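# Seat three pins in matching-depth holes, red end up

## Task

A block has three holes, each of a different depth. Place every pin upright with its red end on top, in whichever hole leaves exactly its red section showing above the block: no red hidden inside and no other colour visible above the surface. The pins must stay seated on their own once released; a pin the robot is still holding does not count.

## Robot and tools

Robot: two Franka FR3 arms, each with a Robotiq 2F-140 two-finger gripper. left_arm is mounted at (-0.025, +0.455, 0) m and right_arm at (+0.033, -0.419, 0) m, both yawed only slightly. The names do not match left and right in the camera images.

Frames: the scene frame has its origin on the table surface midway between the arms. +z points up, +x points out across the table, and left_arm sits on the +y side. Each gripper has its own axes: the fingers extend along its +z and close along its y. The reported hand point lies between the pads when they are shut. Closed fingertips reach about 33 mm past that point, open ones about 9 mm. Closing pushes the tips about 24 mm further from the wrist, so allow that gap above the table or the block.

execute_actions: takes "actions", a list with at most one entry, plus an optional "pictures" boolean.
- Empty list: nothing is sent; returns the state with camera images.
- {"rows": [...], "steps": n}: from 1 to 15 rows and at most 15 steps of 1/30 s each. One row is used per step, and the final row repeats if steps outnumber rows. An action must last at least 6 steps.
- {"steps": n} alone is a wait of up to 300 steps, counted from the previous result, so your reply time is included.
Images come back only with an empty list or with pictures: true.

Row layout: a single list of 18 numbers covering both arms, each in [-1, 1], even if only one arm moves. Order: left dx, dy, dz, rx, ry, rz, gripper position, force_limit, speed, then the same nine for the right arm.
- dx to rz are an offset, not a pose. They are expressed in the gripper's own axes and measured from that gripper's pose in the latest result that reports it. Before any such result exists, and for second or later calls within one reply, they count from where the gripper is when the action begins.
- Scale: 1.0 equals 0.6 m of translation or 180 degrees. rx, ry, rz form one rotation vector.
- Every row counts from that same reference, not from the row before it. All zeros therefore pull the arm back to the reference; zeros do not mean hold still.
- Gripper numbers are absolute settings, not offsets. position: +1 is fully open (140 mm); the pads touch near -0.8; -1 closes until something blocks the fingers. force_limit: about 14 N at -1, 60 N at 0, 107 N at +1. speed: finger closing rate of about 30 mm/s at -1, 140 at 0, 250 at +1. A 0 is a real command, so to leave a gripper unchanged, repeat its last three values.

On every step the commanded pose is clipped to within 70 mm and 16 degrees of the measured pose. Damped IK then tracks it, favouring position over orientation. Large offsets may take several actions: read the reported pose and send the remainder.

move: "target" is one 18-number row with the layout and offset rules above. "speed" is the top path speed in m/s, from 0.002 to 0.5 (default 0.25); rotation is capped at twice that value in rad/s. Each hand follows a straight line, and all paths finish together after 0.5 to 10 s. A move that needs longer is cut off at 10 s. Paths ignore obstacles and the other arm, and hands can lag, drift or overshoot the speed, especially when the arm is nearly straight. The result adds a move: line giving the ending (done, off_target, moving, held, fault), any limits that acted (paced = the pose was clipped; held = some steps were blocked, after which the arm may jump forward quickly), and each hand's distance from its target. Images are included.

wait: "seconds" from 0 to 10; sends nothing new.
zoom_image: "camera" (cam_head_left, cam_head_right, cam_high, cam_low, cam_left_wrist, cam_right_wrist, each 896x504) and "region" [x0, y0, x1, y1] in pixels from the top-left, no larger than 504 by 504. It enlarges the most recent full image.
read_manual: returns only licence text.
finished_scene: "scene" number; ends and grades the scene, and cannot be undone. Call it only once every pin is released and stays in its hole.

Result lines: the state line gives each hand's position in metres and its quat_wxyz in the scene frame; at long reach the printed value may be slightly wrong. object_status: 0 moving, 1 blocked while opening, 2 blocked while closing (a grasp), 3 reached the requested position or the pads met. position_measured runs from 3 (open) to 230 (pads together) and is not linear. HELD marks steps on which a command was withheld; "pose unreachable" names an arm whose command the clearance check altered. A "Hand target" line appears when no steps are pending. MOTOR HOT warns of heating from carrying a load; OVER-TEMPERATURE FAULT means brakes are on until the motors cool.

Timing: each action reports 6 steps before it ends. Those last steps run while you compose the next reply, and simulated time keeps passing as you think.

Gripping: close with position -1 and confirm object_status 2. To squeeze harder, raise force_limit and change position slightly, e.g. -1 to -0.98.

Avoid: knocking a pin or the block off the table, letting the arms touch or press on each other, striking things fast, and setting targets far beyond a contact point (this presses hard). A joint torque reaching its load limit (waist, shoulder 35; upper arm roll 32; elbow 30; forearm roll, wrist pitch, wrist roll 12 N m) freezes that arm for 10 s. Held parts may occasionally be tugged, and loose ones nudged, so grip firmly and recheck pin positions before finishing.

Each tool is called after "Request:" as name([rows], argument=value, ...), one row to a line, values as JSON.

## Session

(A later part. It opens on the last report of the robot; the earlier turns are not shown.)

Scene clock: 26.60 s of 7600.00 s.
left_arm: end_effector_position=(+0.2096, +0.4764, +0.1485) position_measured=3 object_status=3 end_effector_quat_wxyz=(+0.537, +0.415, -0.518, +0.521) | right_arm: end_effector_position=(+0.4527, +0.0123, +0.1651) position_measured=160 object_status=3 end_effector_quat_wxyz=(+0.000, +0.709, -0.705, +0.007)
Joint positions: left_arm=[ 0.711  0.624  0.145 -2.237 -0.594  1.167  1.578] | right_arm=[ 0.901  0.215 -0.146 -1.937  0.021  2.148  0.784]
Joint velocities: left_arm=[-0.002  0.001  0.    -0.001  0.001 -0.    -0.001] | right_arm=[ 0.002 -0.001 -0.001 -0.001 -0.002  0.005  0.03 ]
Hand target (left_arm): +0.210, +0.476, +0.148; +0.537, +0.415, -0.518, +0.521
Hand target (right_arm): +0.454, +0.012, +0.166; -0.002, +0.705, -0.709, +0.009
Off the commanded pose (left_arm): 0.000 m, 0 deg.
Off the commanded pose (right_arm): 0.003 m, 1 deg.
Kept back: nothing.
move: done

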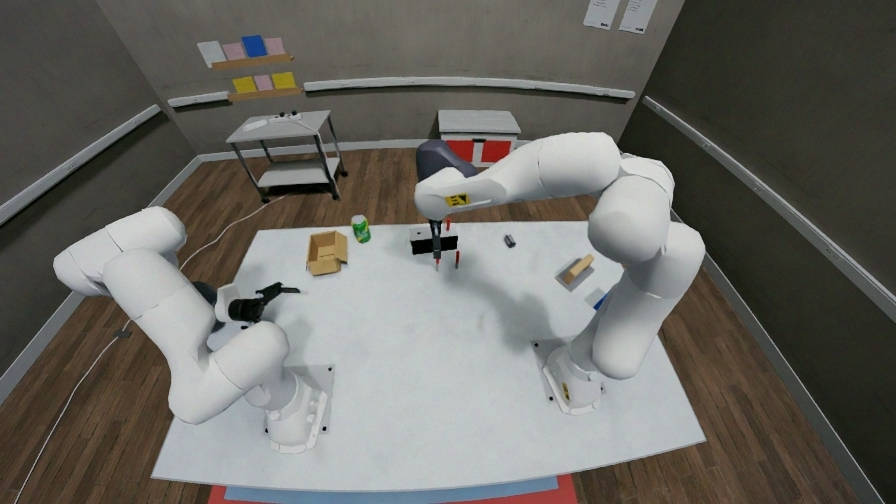

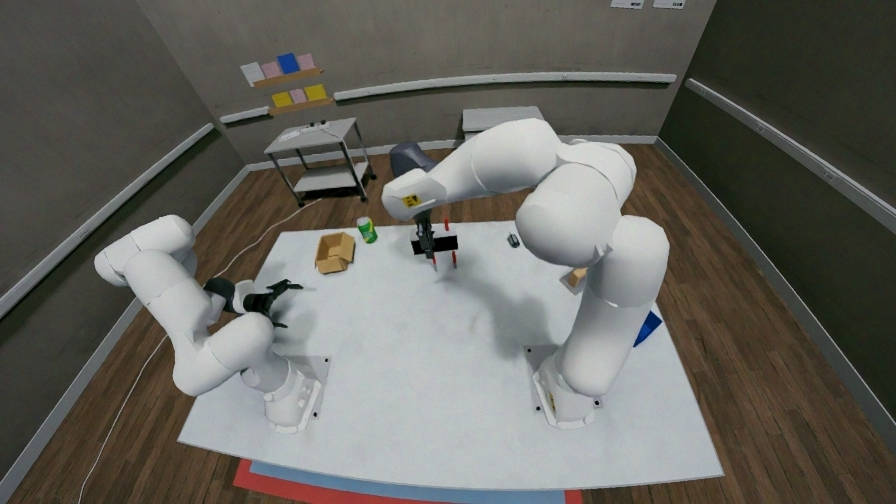

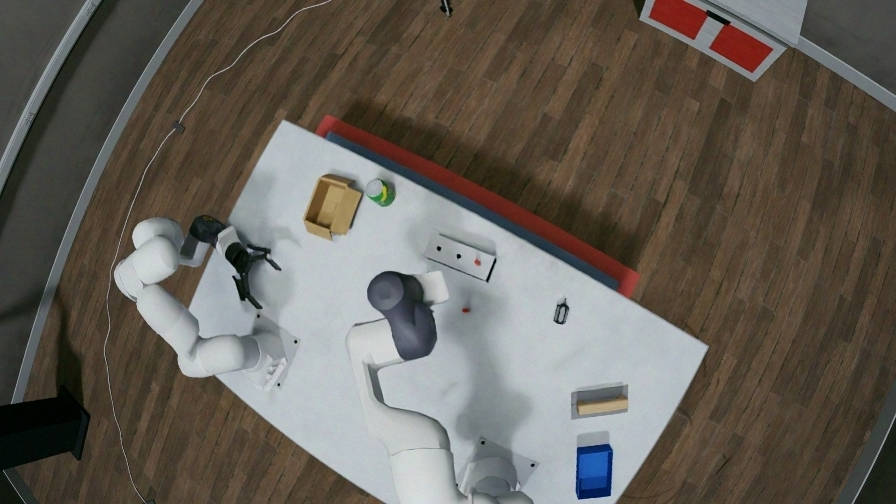

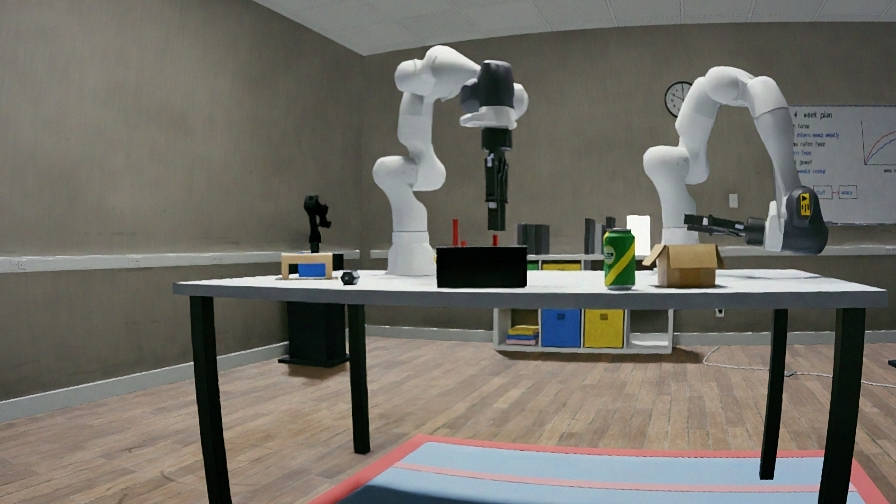

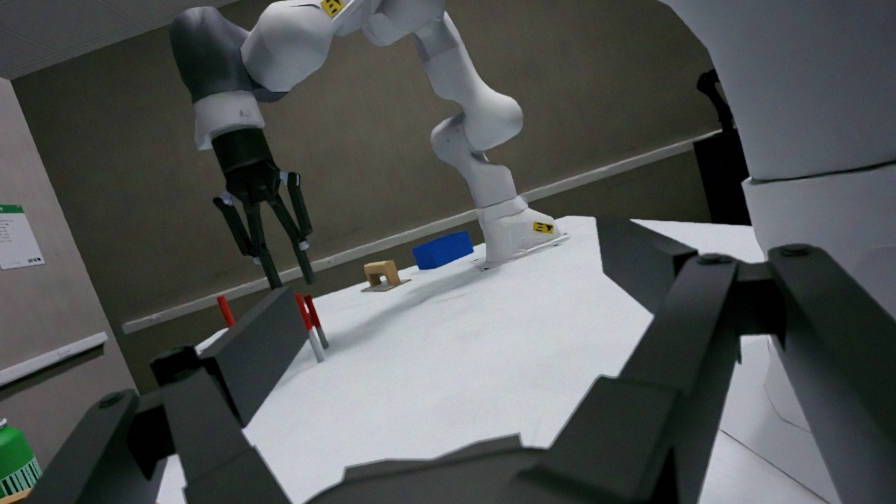

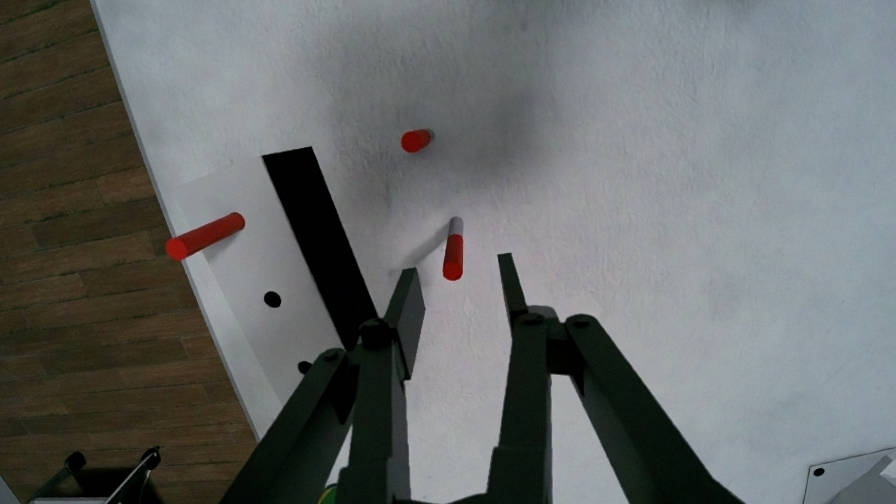

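Request:
move(target=[0,0,0,0,0,0,1,0,0,0.003,-0.008,0.088,0.003,0.002,0,-0.35,0,0], speed=0.1)

Request:
execute_actions([
  {"rows":[[0,0,0,0,0,0,1,0,0,0,0,0,0,0,0,-1,0,-0.5]]},
])

Request:
move(target=[0,0,0,0,0,0,1,0,0,0,-0.07,-0.168,0,0,0,-1,0,-0.5], speed=0.17)

Request:
move(target=[0,0,0,0,0,0,1,0,0,-0.011,-0.156,0.005,0,0,0,-1,0,-0.5], speed=0.15)

Request:
zoom_image(camera="cam_right_wrist", region=[410,180,510,280])

Scene clock: 28.07 s of 7600.00 s.
left_arm: end_effector_position=(+0.2096, +0.4764, +0.1485) position_measured=3 object_status=3 end_effector_quat_wxyz=(+0.537, +0.415, -0.518, +0.521) | right_arm: end_effector_position=(+0.4556, +0.0095, +0.1119) position_measured=173 object_status=3 end_effector_quat_wxyz=(+0.002, +0.708, -0.706, +0.013)
Joint positions: left_arm=[ 0.711  0.624  0.145 -2.237 -0.594  1.167  1.578] | right_arm=[ 0.899  0.285 -0.146 -1.984  0.02   2.262  0.786]
Joint velocities: left_arm=[-0.001  0.001  0.     0.001  0.    -0.001  0.   ] | right_arm=[-0.    -0.001  0.    -0.001  0.     0.011 -0.002]
Hand target (left_arm): +0.210, +0.476, +0.148; +0.537, +0.415, -0.518, +0.521
Hand target (right_arm): +0.457, +0.010, +0.112; -0.001, +0.709, -0.705, +0.012
Off the commanded pose (left_arm): 0.000 m, 0 deg.
Off the commanded pose (right_arm): 0.002 m, 0 deg.
Kept back: nothing.
move: done

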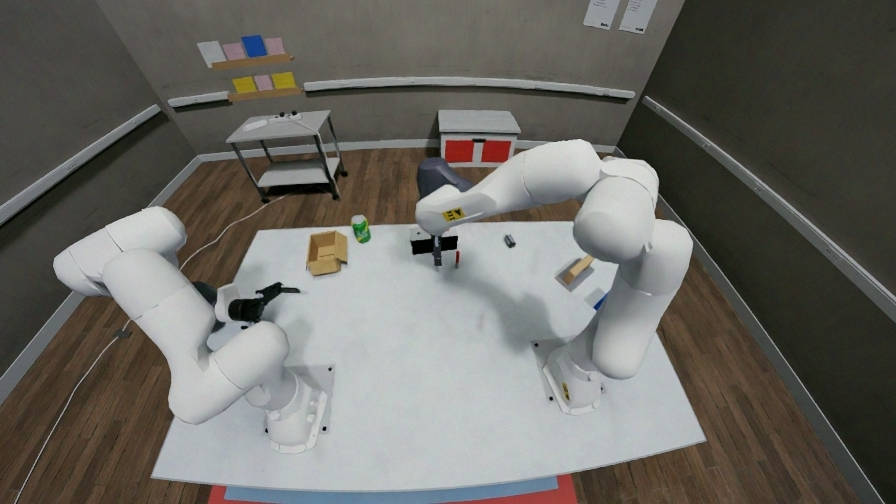

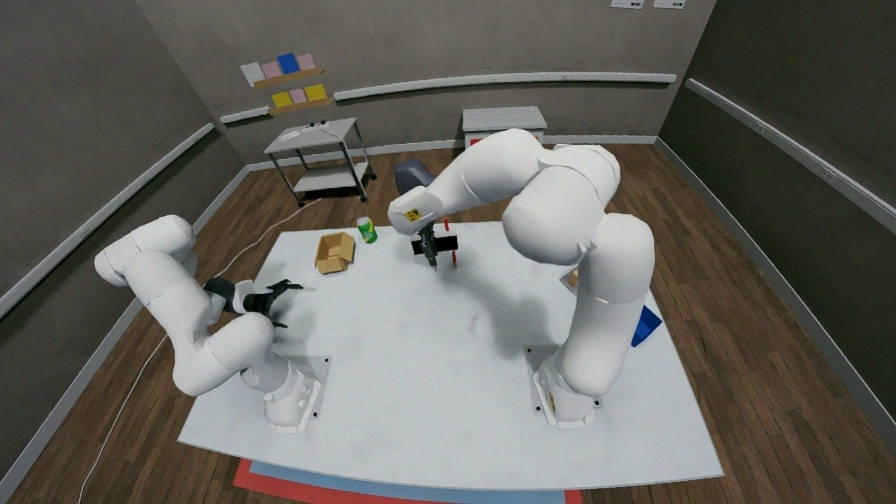

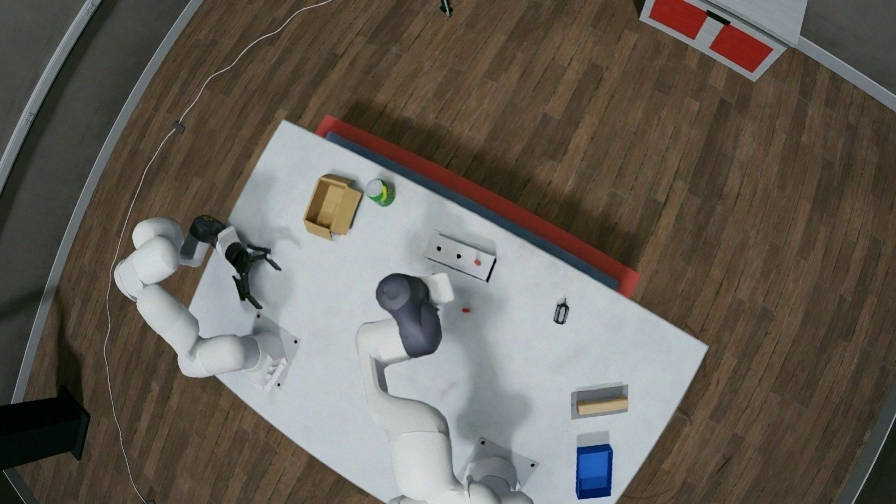

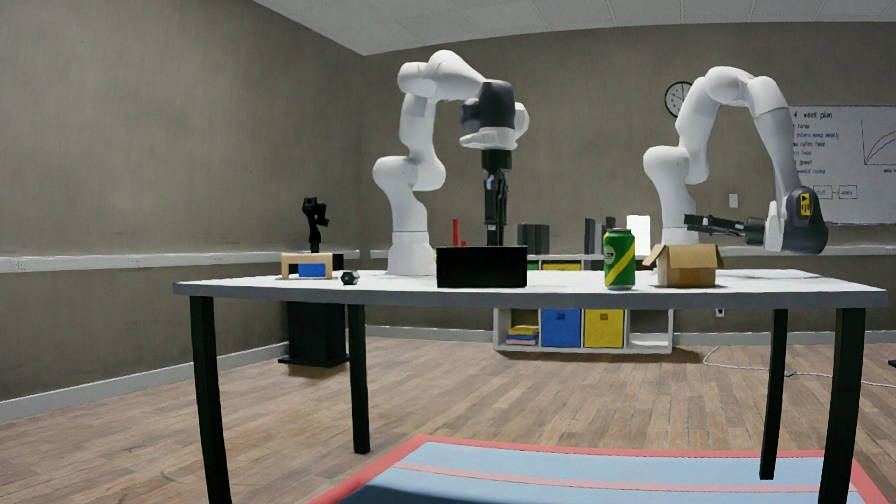

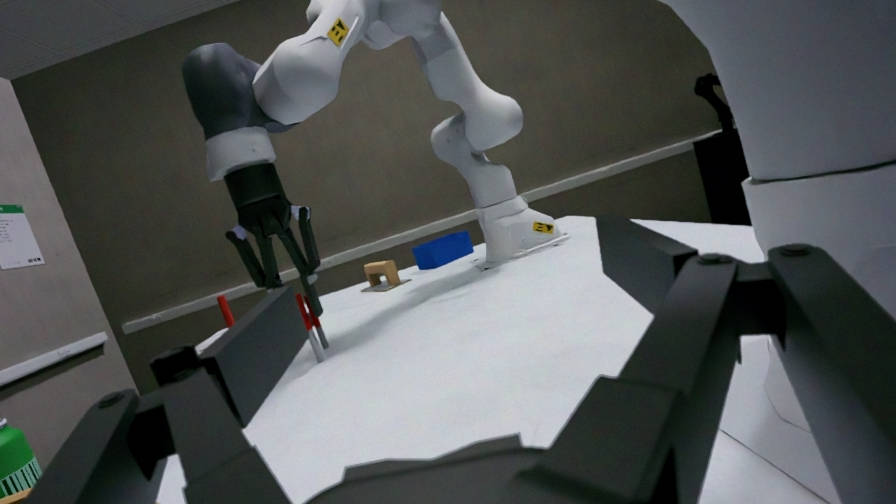

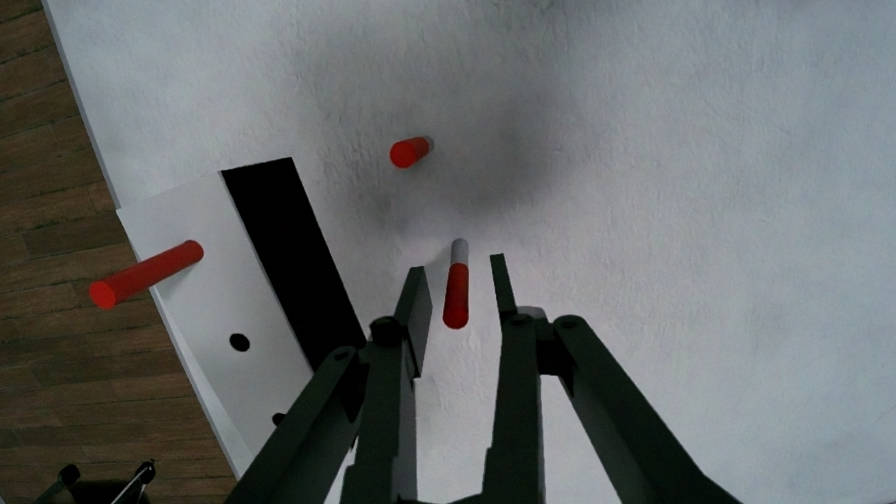

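Scene clock: 28.37 s of 7600.00 s.
left_arm: end_effector_position=(+0.2096, +0.4764, +0.1485) position_measured=3 object_status=3 end_effector_quat_wxyz=(+0.537, +0.415, -0.518, +0.521) | right_arm: end_effector_position=(+0.4556, +0.0095, +0.1120) position_measured=209 object_status=0 end_effector_quat_wxyz=(+0.002, +0.708, -0.706, +0.013)
Joint positions: left_arm=[ 0.711  0.624  0.145 -2.237 -0.594  1.167  1.578] | right_arm=[ 0.899  0.285 -0.146 -1.984  0.02   2.262  0.786]
Joint velocities: left_arm=[-0.001  0.    -0.     0.    -0.    -0.001 -0.   ] | right_arm=[ 0.001 -0.006  0.001  0.001 -0.001  0.001  0.002]
Steps of this call (steps 1 to 9: the first 9 steps of this action). Readings (end_effector_position | what the end effector reports):
1: left_arm (+0.2096, +0.4764, +0.1485) | right_arm (+0.4556, +0.0095, +0.1119) | left_arm position_measured=3 object_status=3 | right_arm position_measured=173 object_status=0
2: left_arm (+0.2096, +0.4764, +0.1485) | right_arm (+0.4556, +0.0095, +0.1119) | left_arm position_measured=3 object_status=3 | right_arm position_measured=176 object_status=0
4: left_arm (+0.2096, +0.4764, +0.1485) | right_arm (+0.4556, +0.0095, +0.1119) | left_arm position_measured=3 object_status=3 | right_arm position_measured=186 object_status=0
8: left_arm (+0.2096, +0.4764, +0.1485) | right_arm (+0.4556, +0.0095, +0.1119) | left_arm position_measured=3 object_status=3 | right_arm position_measured=204 object_status=0
9: the state above

Scene clock: 29.93 s of 7600.00 s.
left_arm: end_effector_position=(+0.2096, +0.4764, +0.1485) position_measured=3 object_status=3 end_effector_quat_wxyz=(+0.537, +0.415, -0.518, +0.521) | right_arm: end_effector_position=(+0.4963, +0.0138, +0.2126) position_measured=216 object_status=2 end_effector_quat_wxyz=(-0.000, +0.705, -0.709, +0.012)
Joint positions: left_arm=[ 0.711  0.624  0.145 -2.237 -0.594  1.167  1.578] | right_arm=[ 0.865  0.268 -0.16  -1.737  0.02   2.002  0.749]
Joint velocities: left_arm=[-0.001 -0.002 -0.001 -0.001  0.     0.001 -0.   ] | right_arm=[-0.     0.    -0.001  0.002 -0.001 -0.011 -0.007]
Hand target (left_arm): +0.210, +0.476, +0.148; +0.537, +0.415, -0.518, +0.521
Hand target (right_arm): +0.497, +0.012, +0.213; +0.002, +0.708, -0.706, +0.013
Off your previous action's commanded pose (left_arm): 0.000 m, 0 deg at its last step (step 6 of this call).
Off your previous action's commanded pose (right_arm): 0.000 m, 0 deg at its last step (step 6 of this call).
Off the commanded pose (left_arm): 0.000 m, 0 deg.
Off the commanded pose (right_arm): 0.002 m, 1 deg.
Kept back: nothing.
move: done

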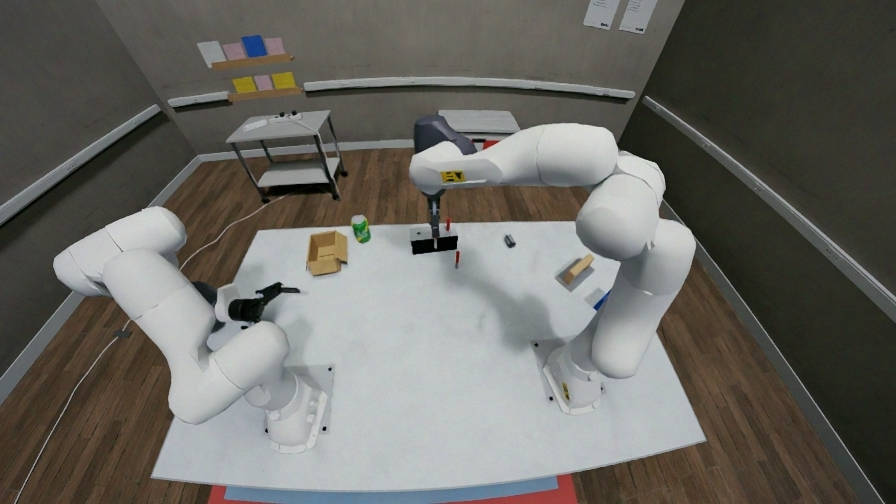

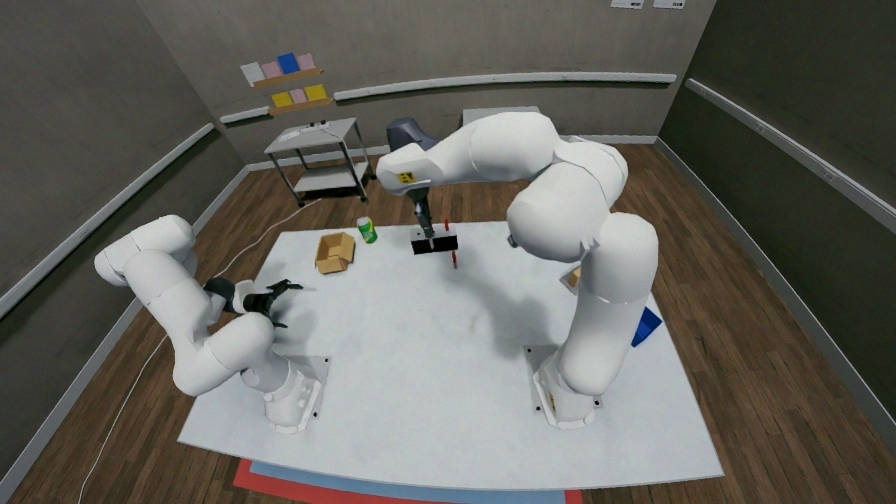

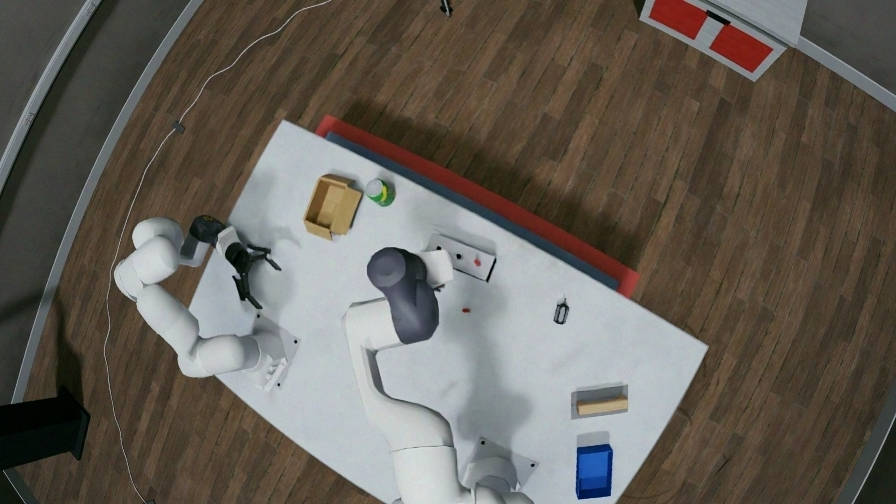

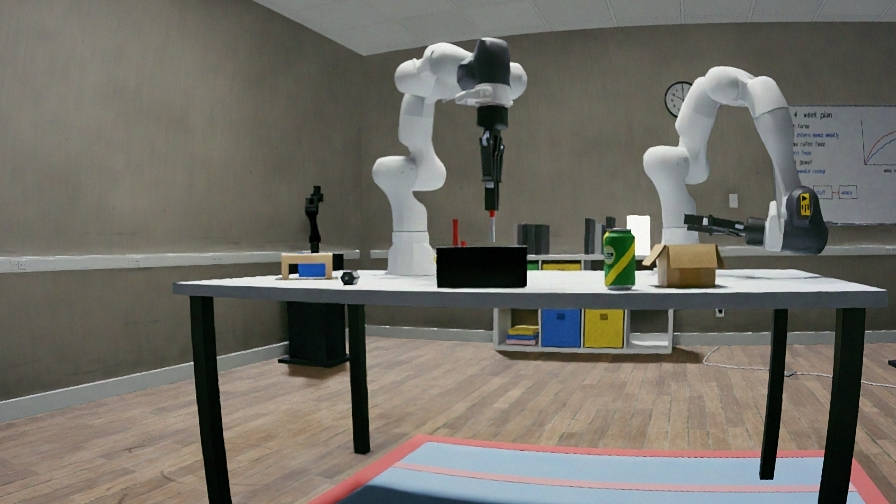

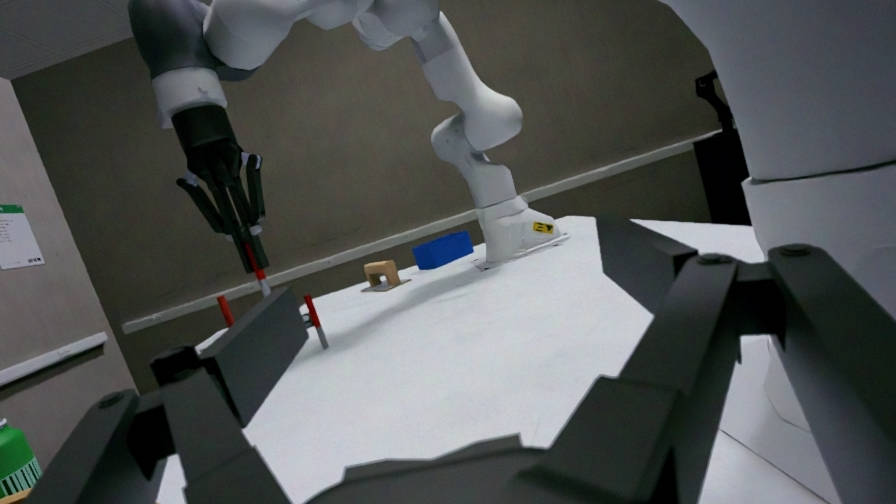

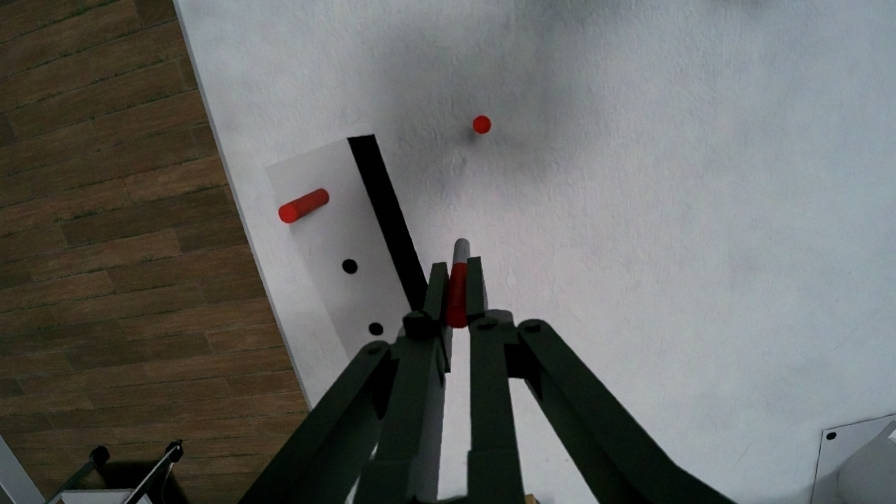

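Scene clock: 31.20 s of 7600.00 s.
left_arm: end_effector_position=(+0.2096, +0.4764, +0.1485) position_measured=3 object_status=3 end_effector_quat_wxyz=(+0.537, +0.415, -0.518, +0.521) | right_arm: end_effector_position=(+0.5905, +0.0196, +0.2090) position_measured=216 object_status=2 end_effector_quat_wxyz=(-0.002, +0.702, -0.712, +0.014)
Joint positions: left_arm=[ 0.711  0.624  0.145 -2.237 -0.594  1.167  1.578] | right_arm=[ 0.751  0.524 -0.152 -1.364  0.05   1.889  0.661]
Joint velocities: left_arm=[-0.001  0.     0.001 -0.001 -0.    -0.    -0.   ] | right_arm=[-0.006  0.002  0.003  0.002  0.    -0.011 -0.015]
Hand target (left_arm): +0.210, +0.476, +0.148; +0.537, +0.415, -0.518, +0.521
Hand target (right_arm): +0.590, +0.019, +0.209; +0.000, +0.705, -0.709, +0.013
Off the commanded pose (left_arm): 0.000 m, 0 deg.
Off the commanded pose (right_arm): 0.002 m, 1 deg.
Kept back: nothing.
move: done

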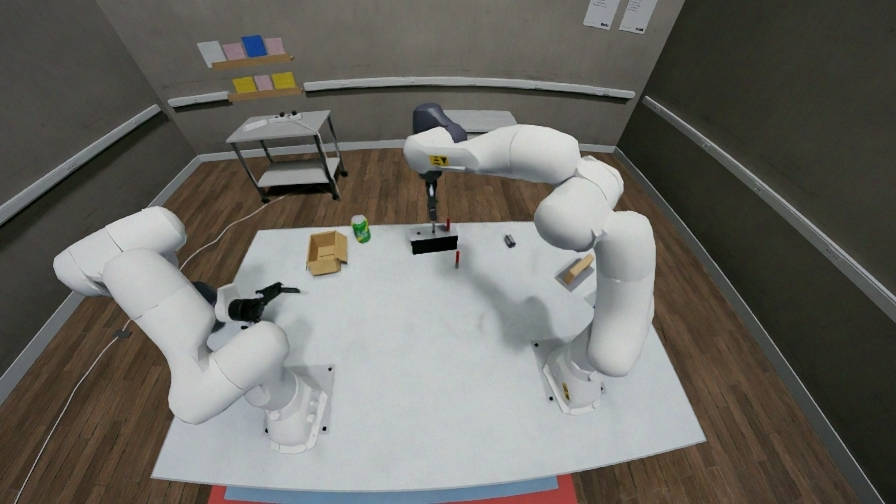

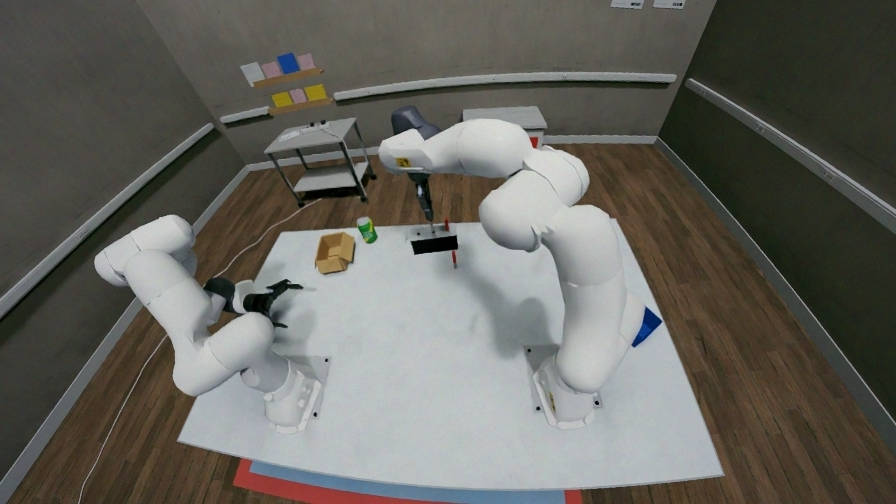

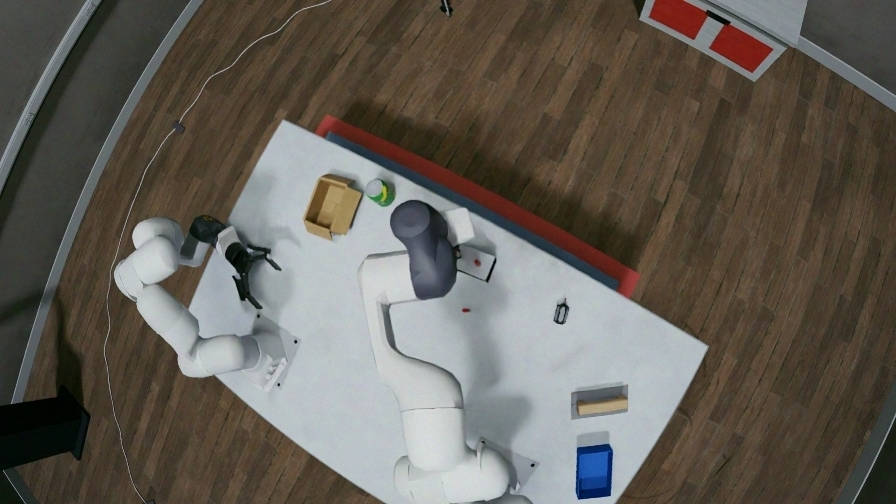

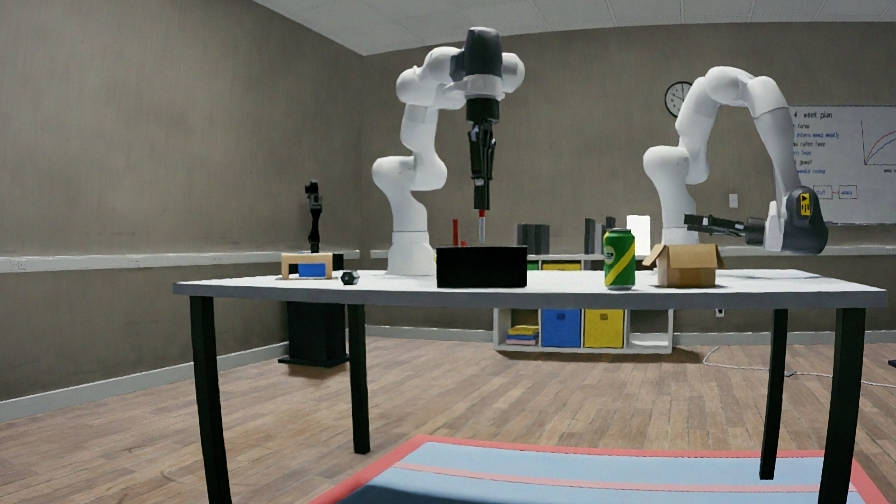

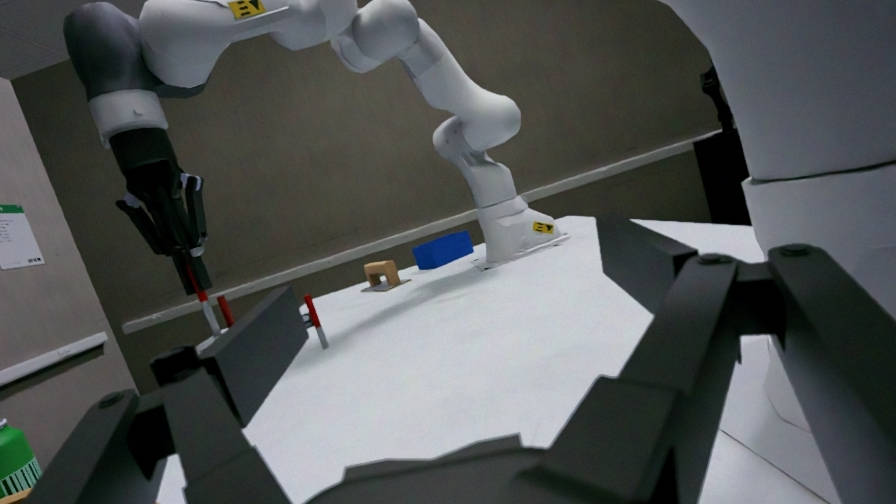

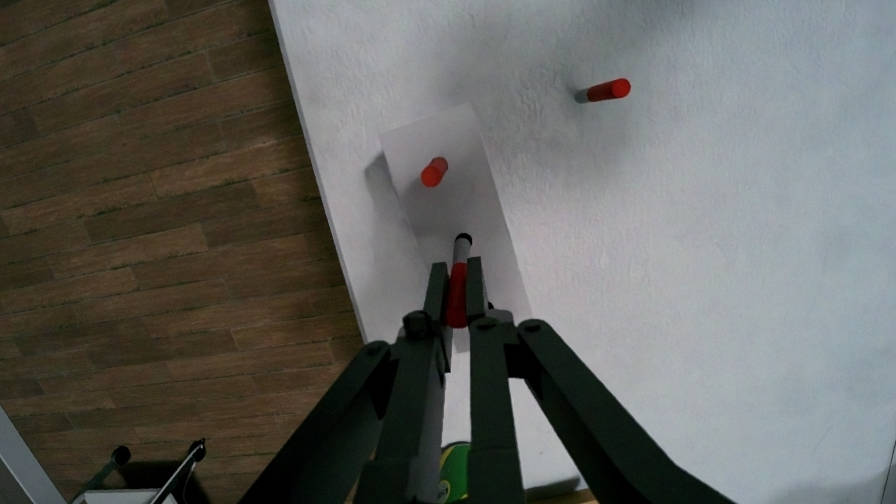

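Region (410, 180, 510, 280) of cam_right_wrist's 896x504 image, scaled by 5.040, with more detail than that image has.

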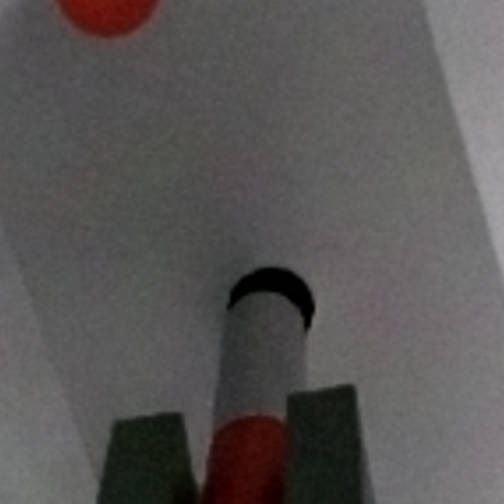

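Request:
move(target=[0,0,0,0,0,0,1,0,0,-0.002,-0.003,0.023,0,0,0,-1,0,-0.5], speed=0.02)

Scene clock: 32.47 s of 7600.00 s.
left_arm: end_effector_position=(+0.2096, +0.4764, +0.1485) position_measured=3 object_status=3 end_effector_quat_wxyz=(+0.537, +0.415, -0.518, +0.521) | right_arm: end_effector_position=(+0.5904, +0.0194, +0.1951) position_measured=216 object_status=2 end_effector_quat_wxyz=(+0.002, +0.703, -0.711, +0.014)
Joint positions: left_arm=[ 0.711  0.624  0.145 -2.237 -0.594  1.167  1.578] | right_arm=[ 0.75   0.538 -0.15  -1.375  0.051  1.907  0.658]
Joint velocities: left_arm=[-0.001  0.002  0.     0.001  0.001  0.    -0.001] | right_arm=[-0.001  0.    -0.    -0.     0.     0.001 -0.   ]
Hand target (left_arm): +0.210, +0.476, +0.148; +0.537, +0.415, -0.518, +0.521
Hand target (right_arm): +0.593, +0.020, +0.195; -0.002, +0.702, -0.712, +0.014
Off the commanded pose (left_arm): 0.000 m, 0 deg.
Off the commanded pose (right_arm): 0.002 m, 0 deg.
Kept back: nothing.
move: done

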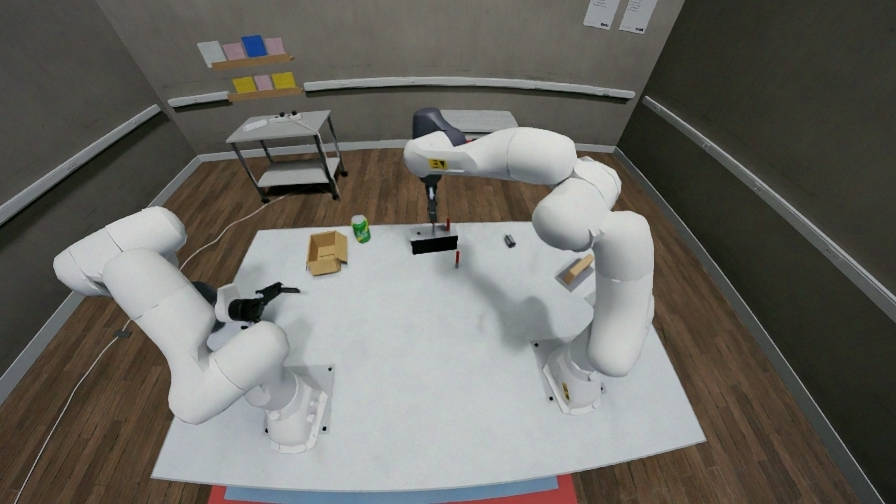

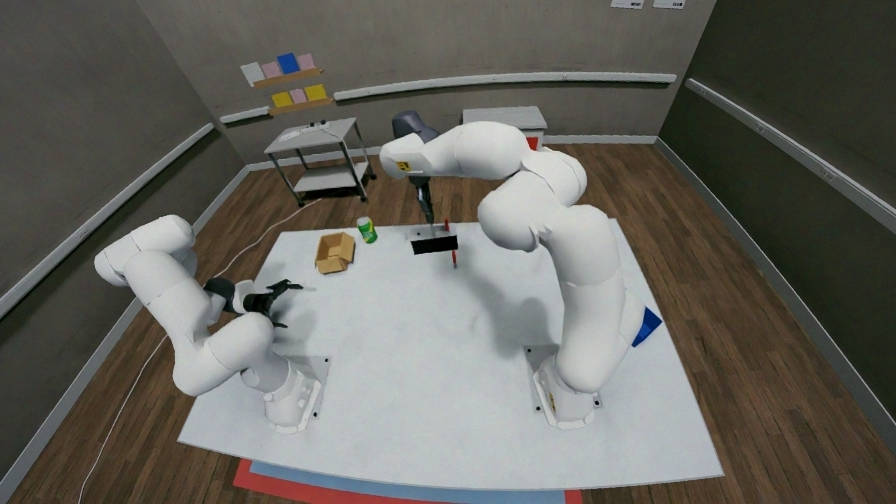

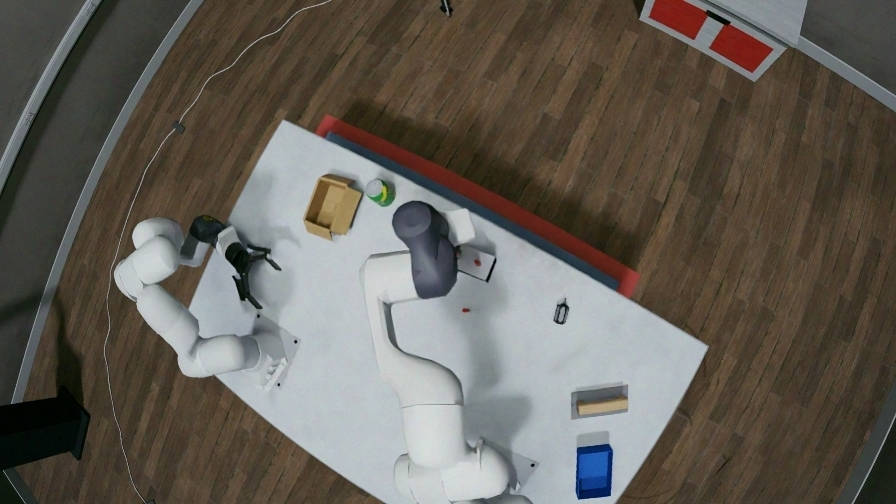

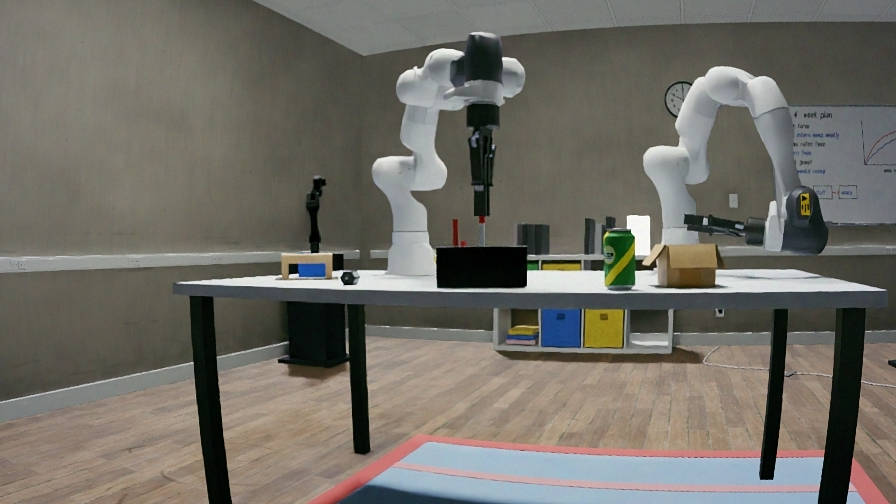

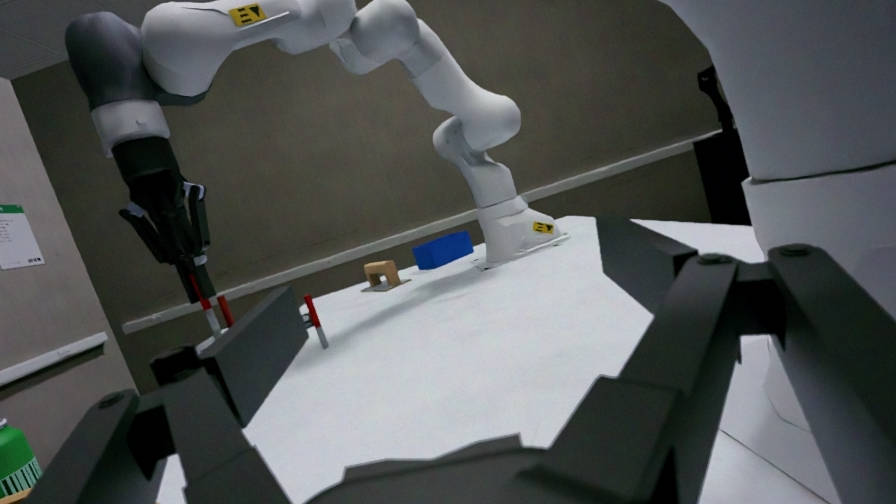

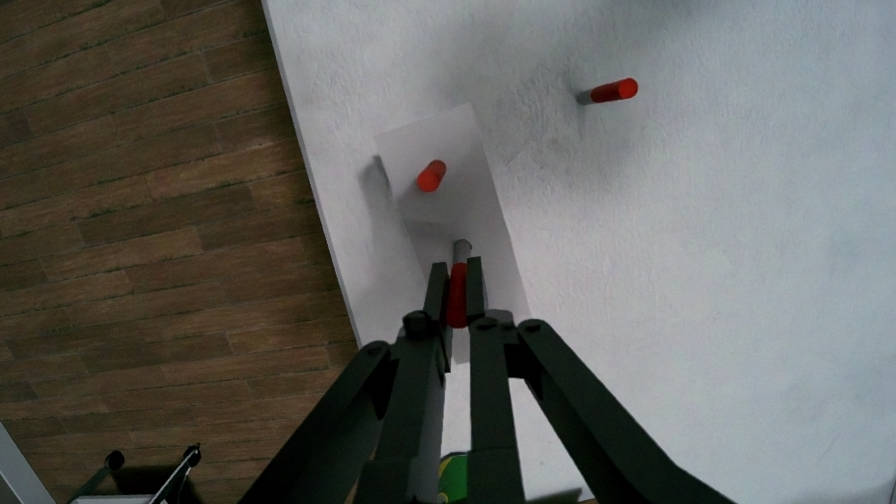

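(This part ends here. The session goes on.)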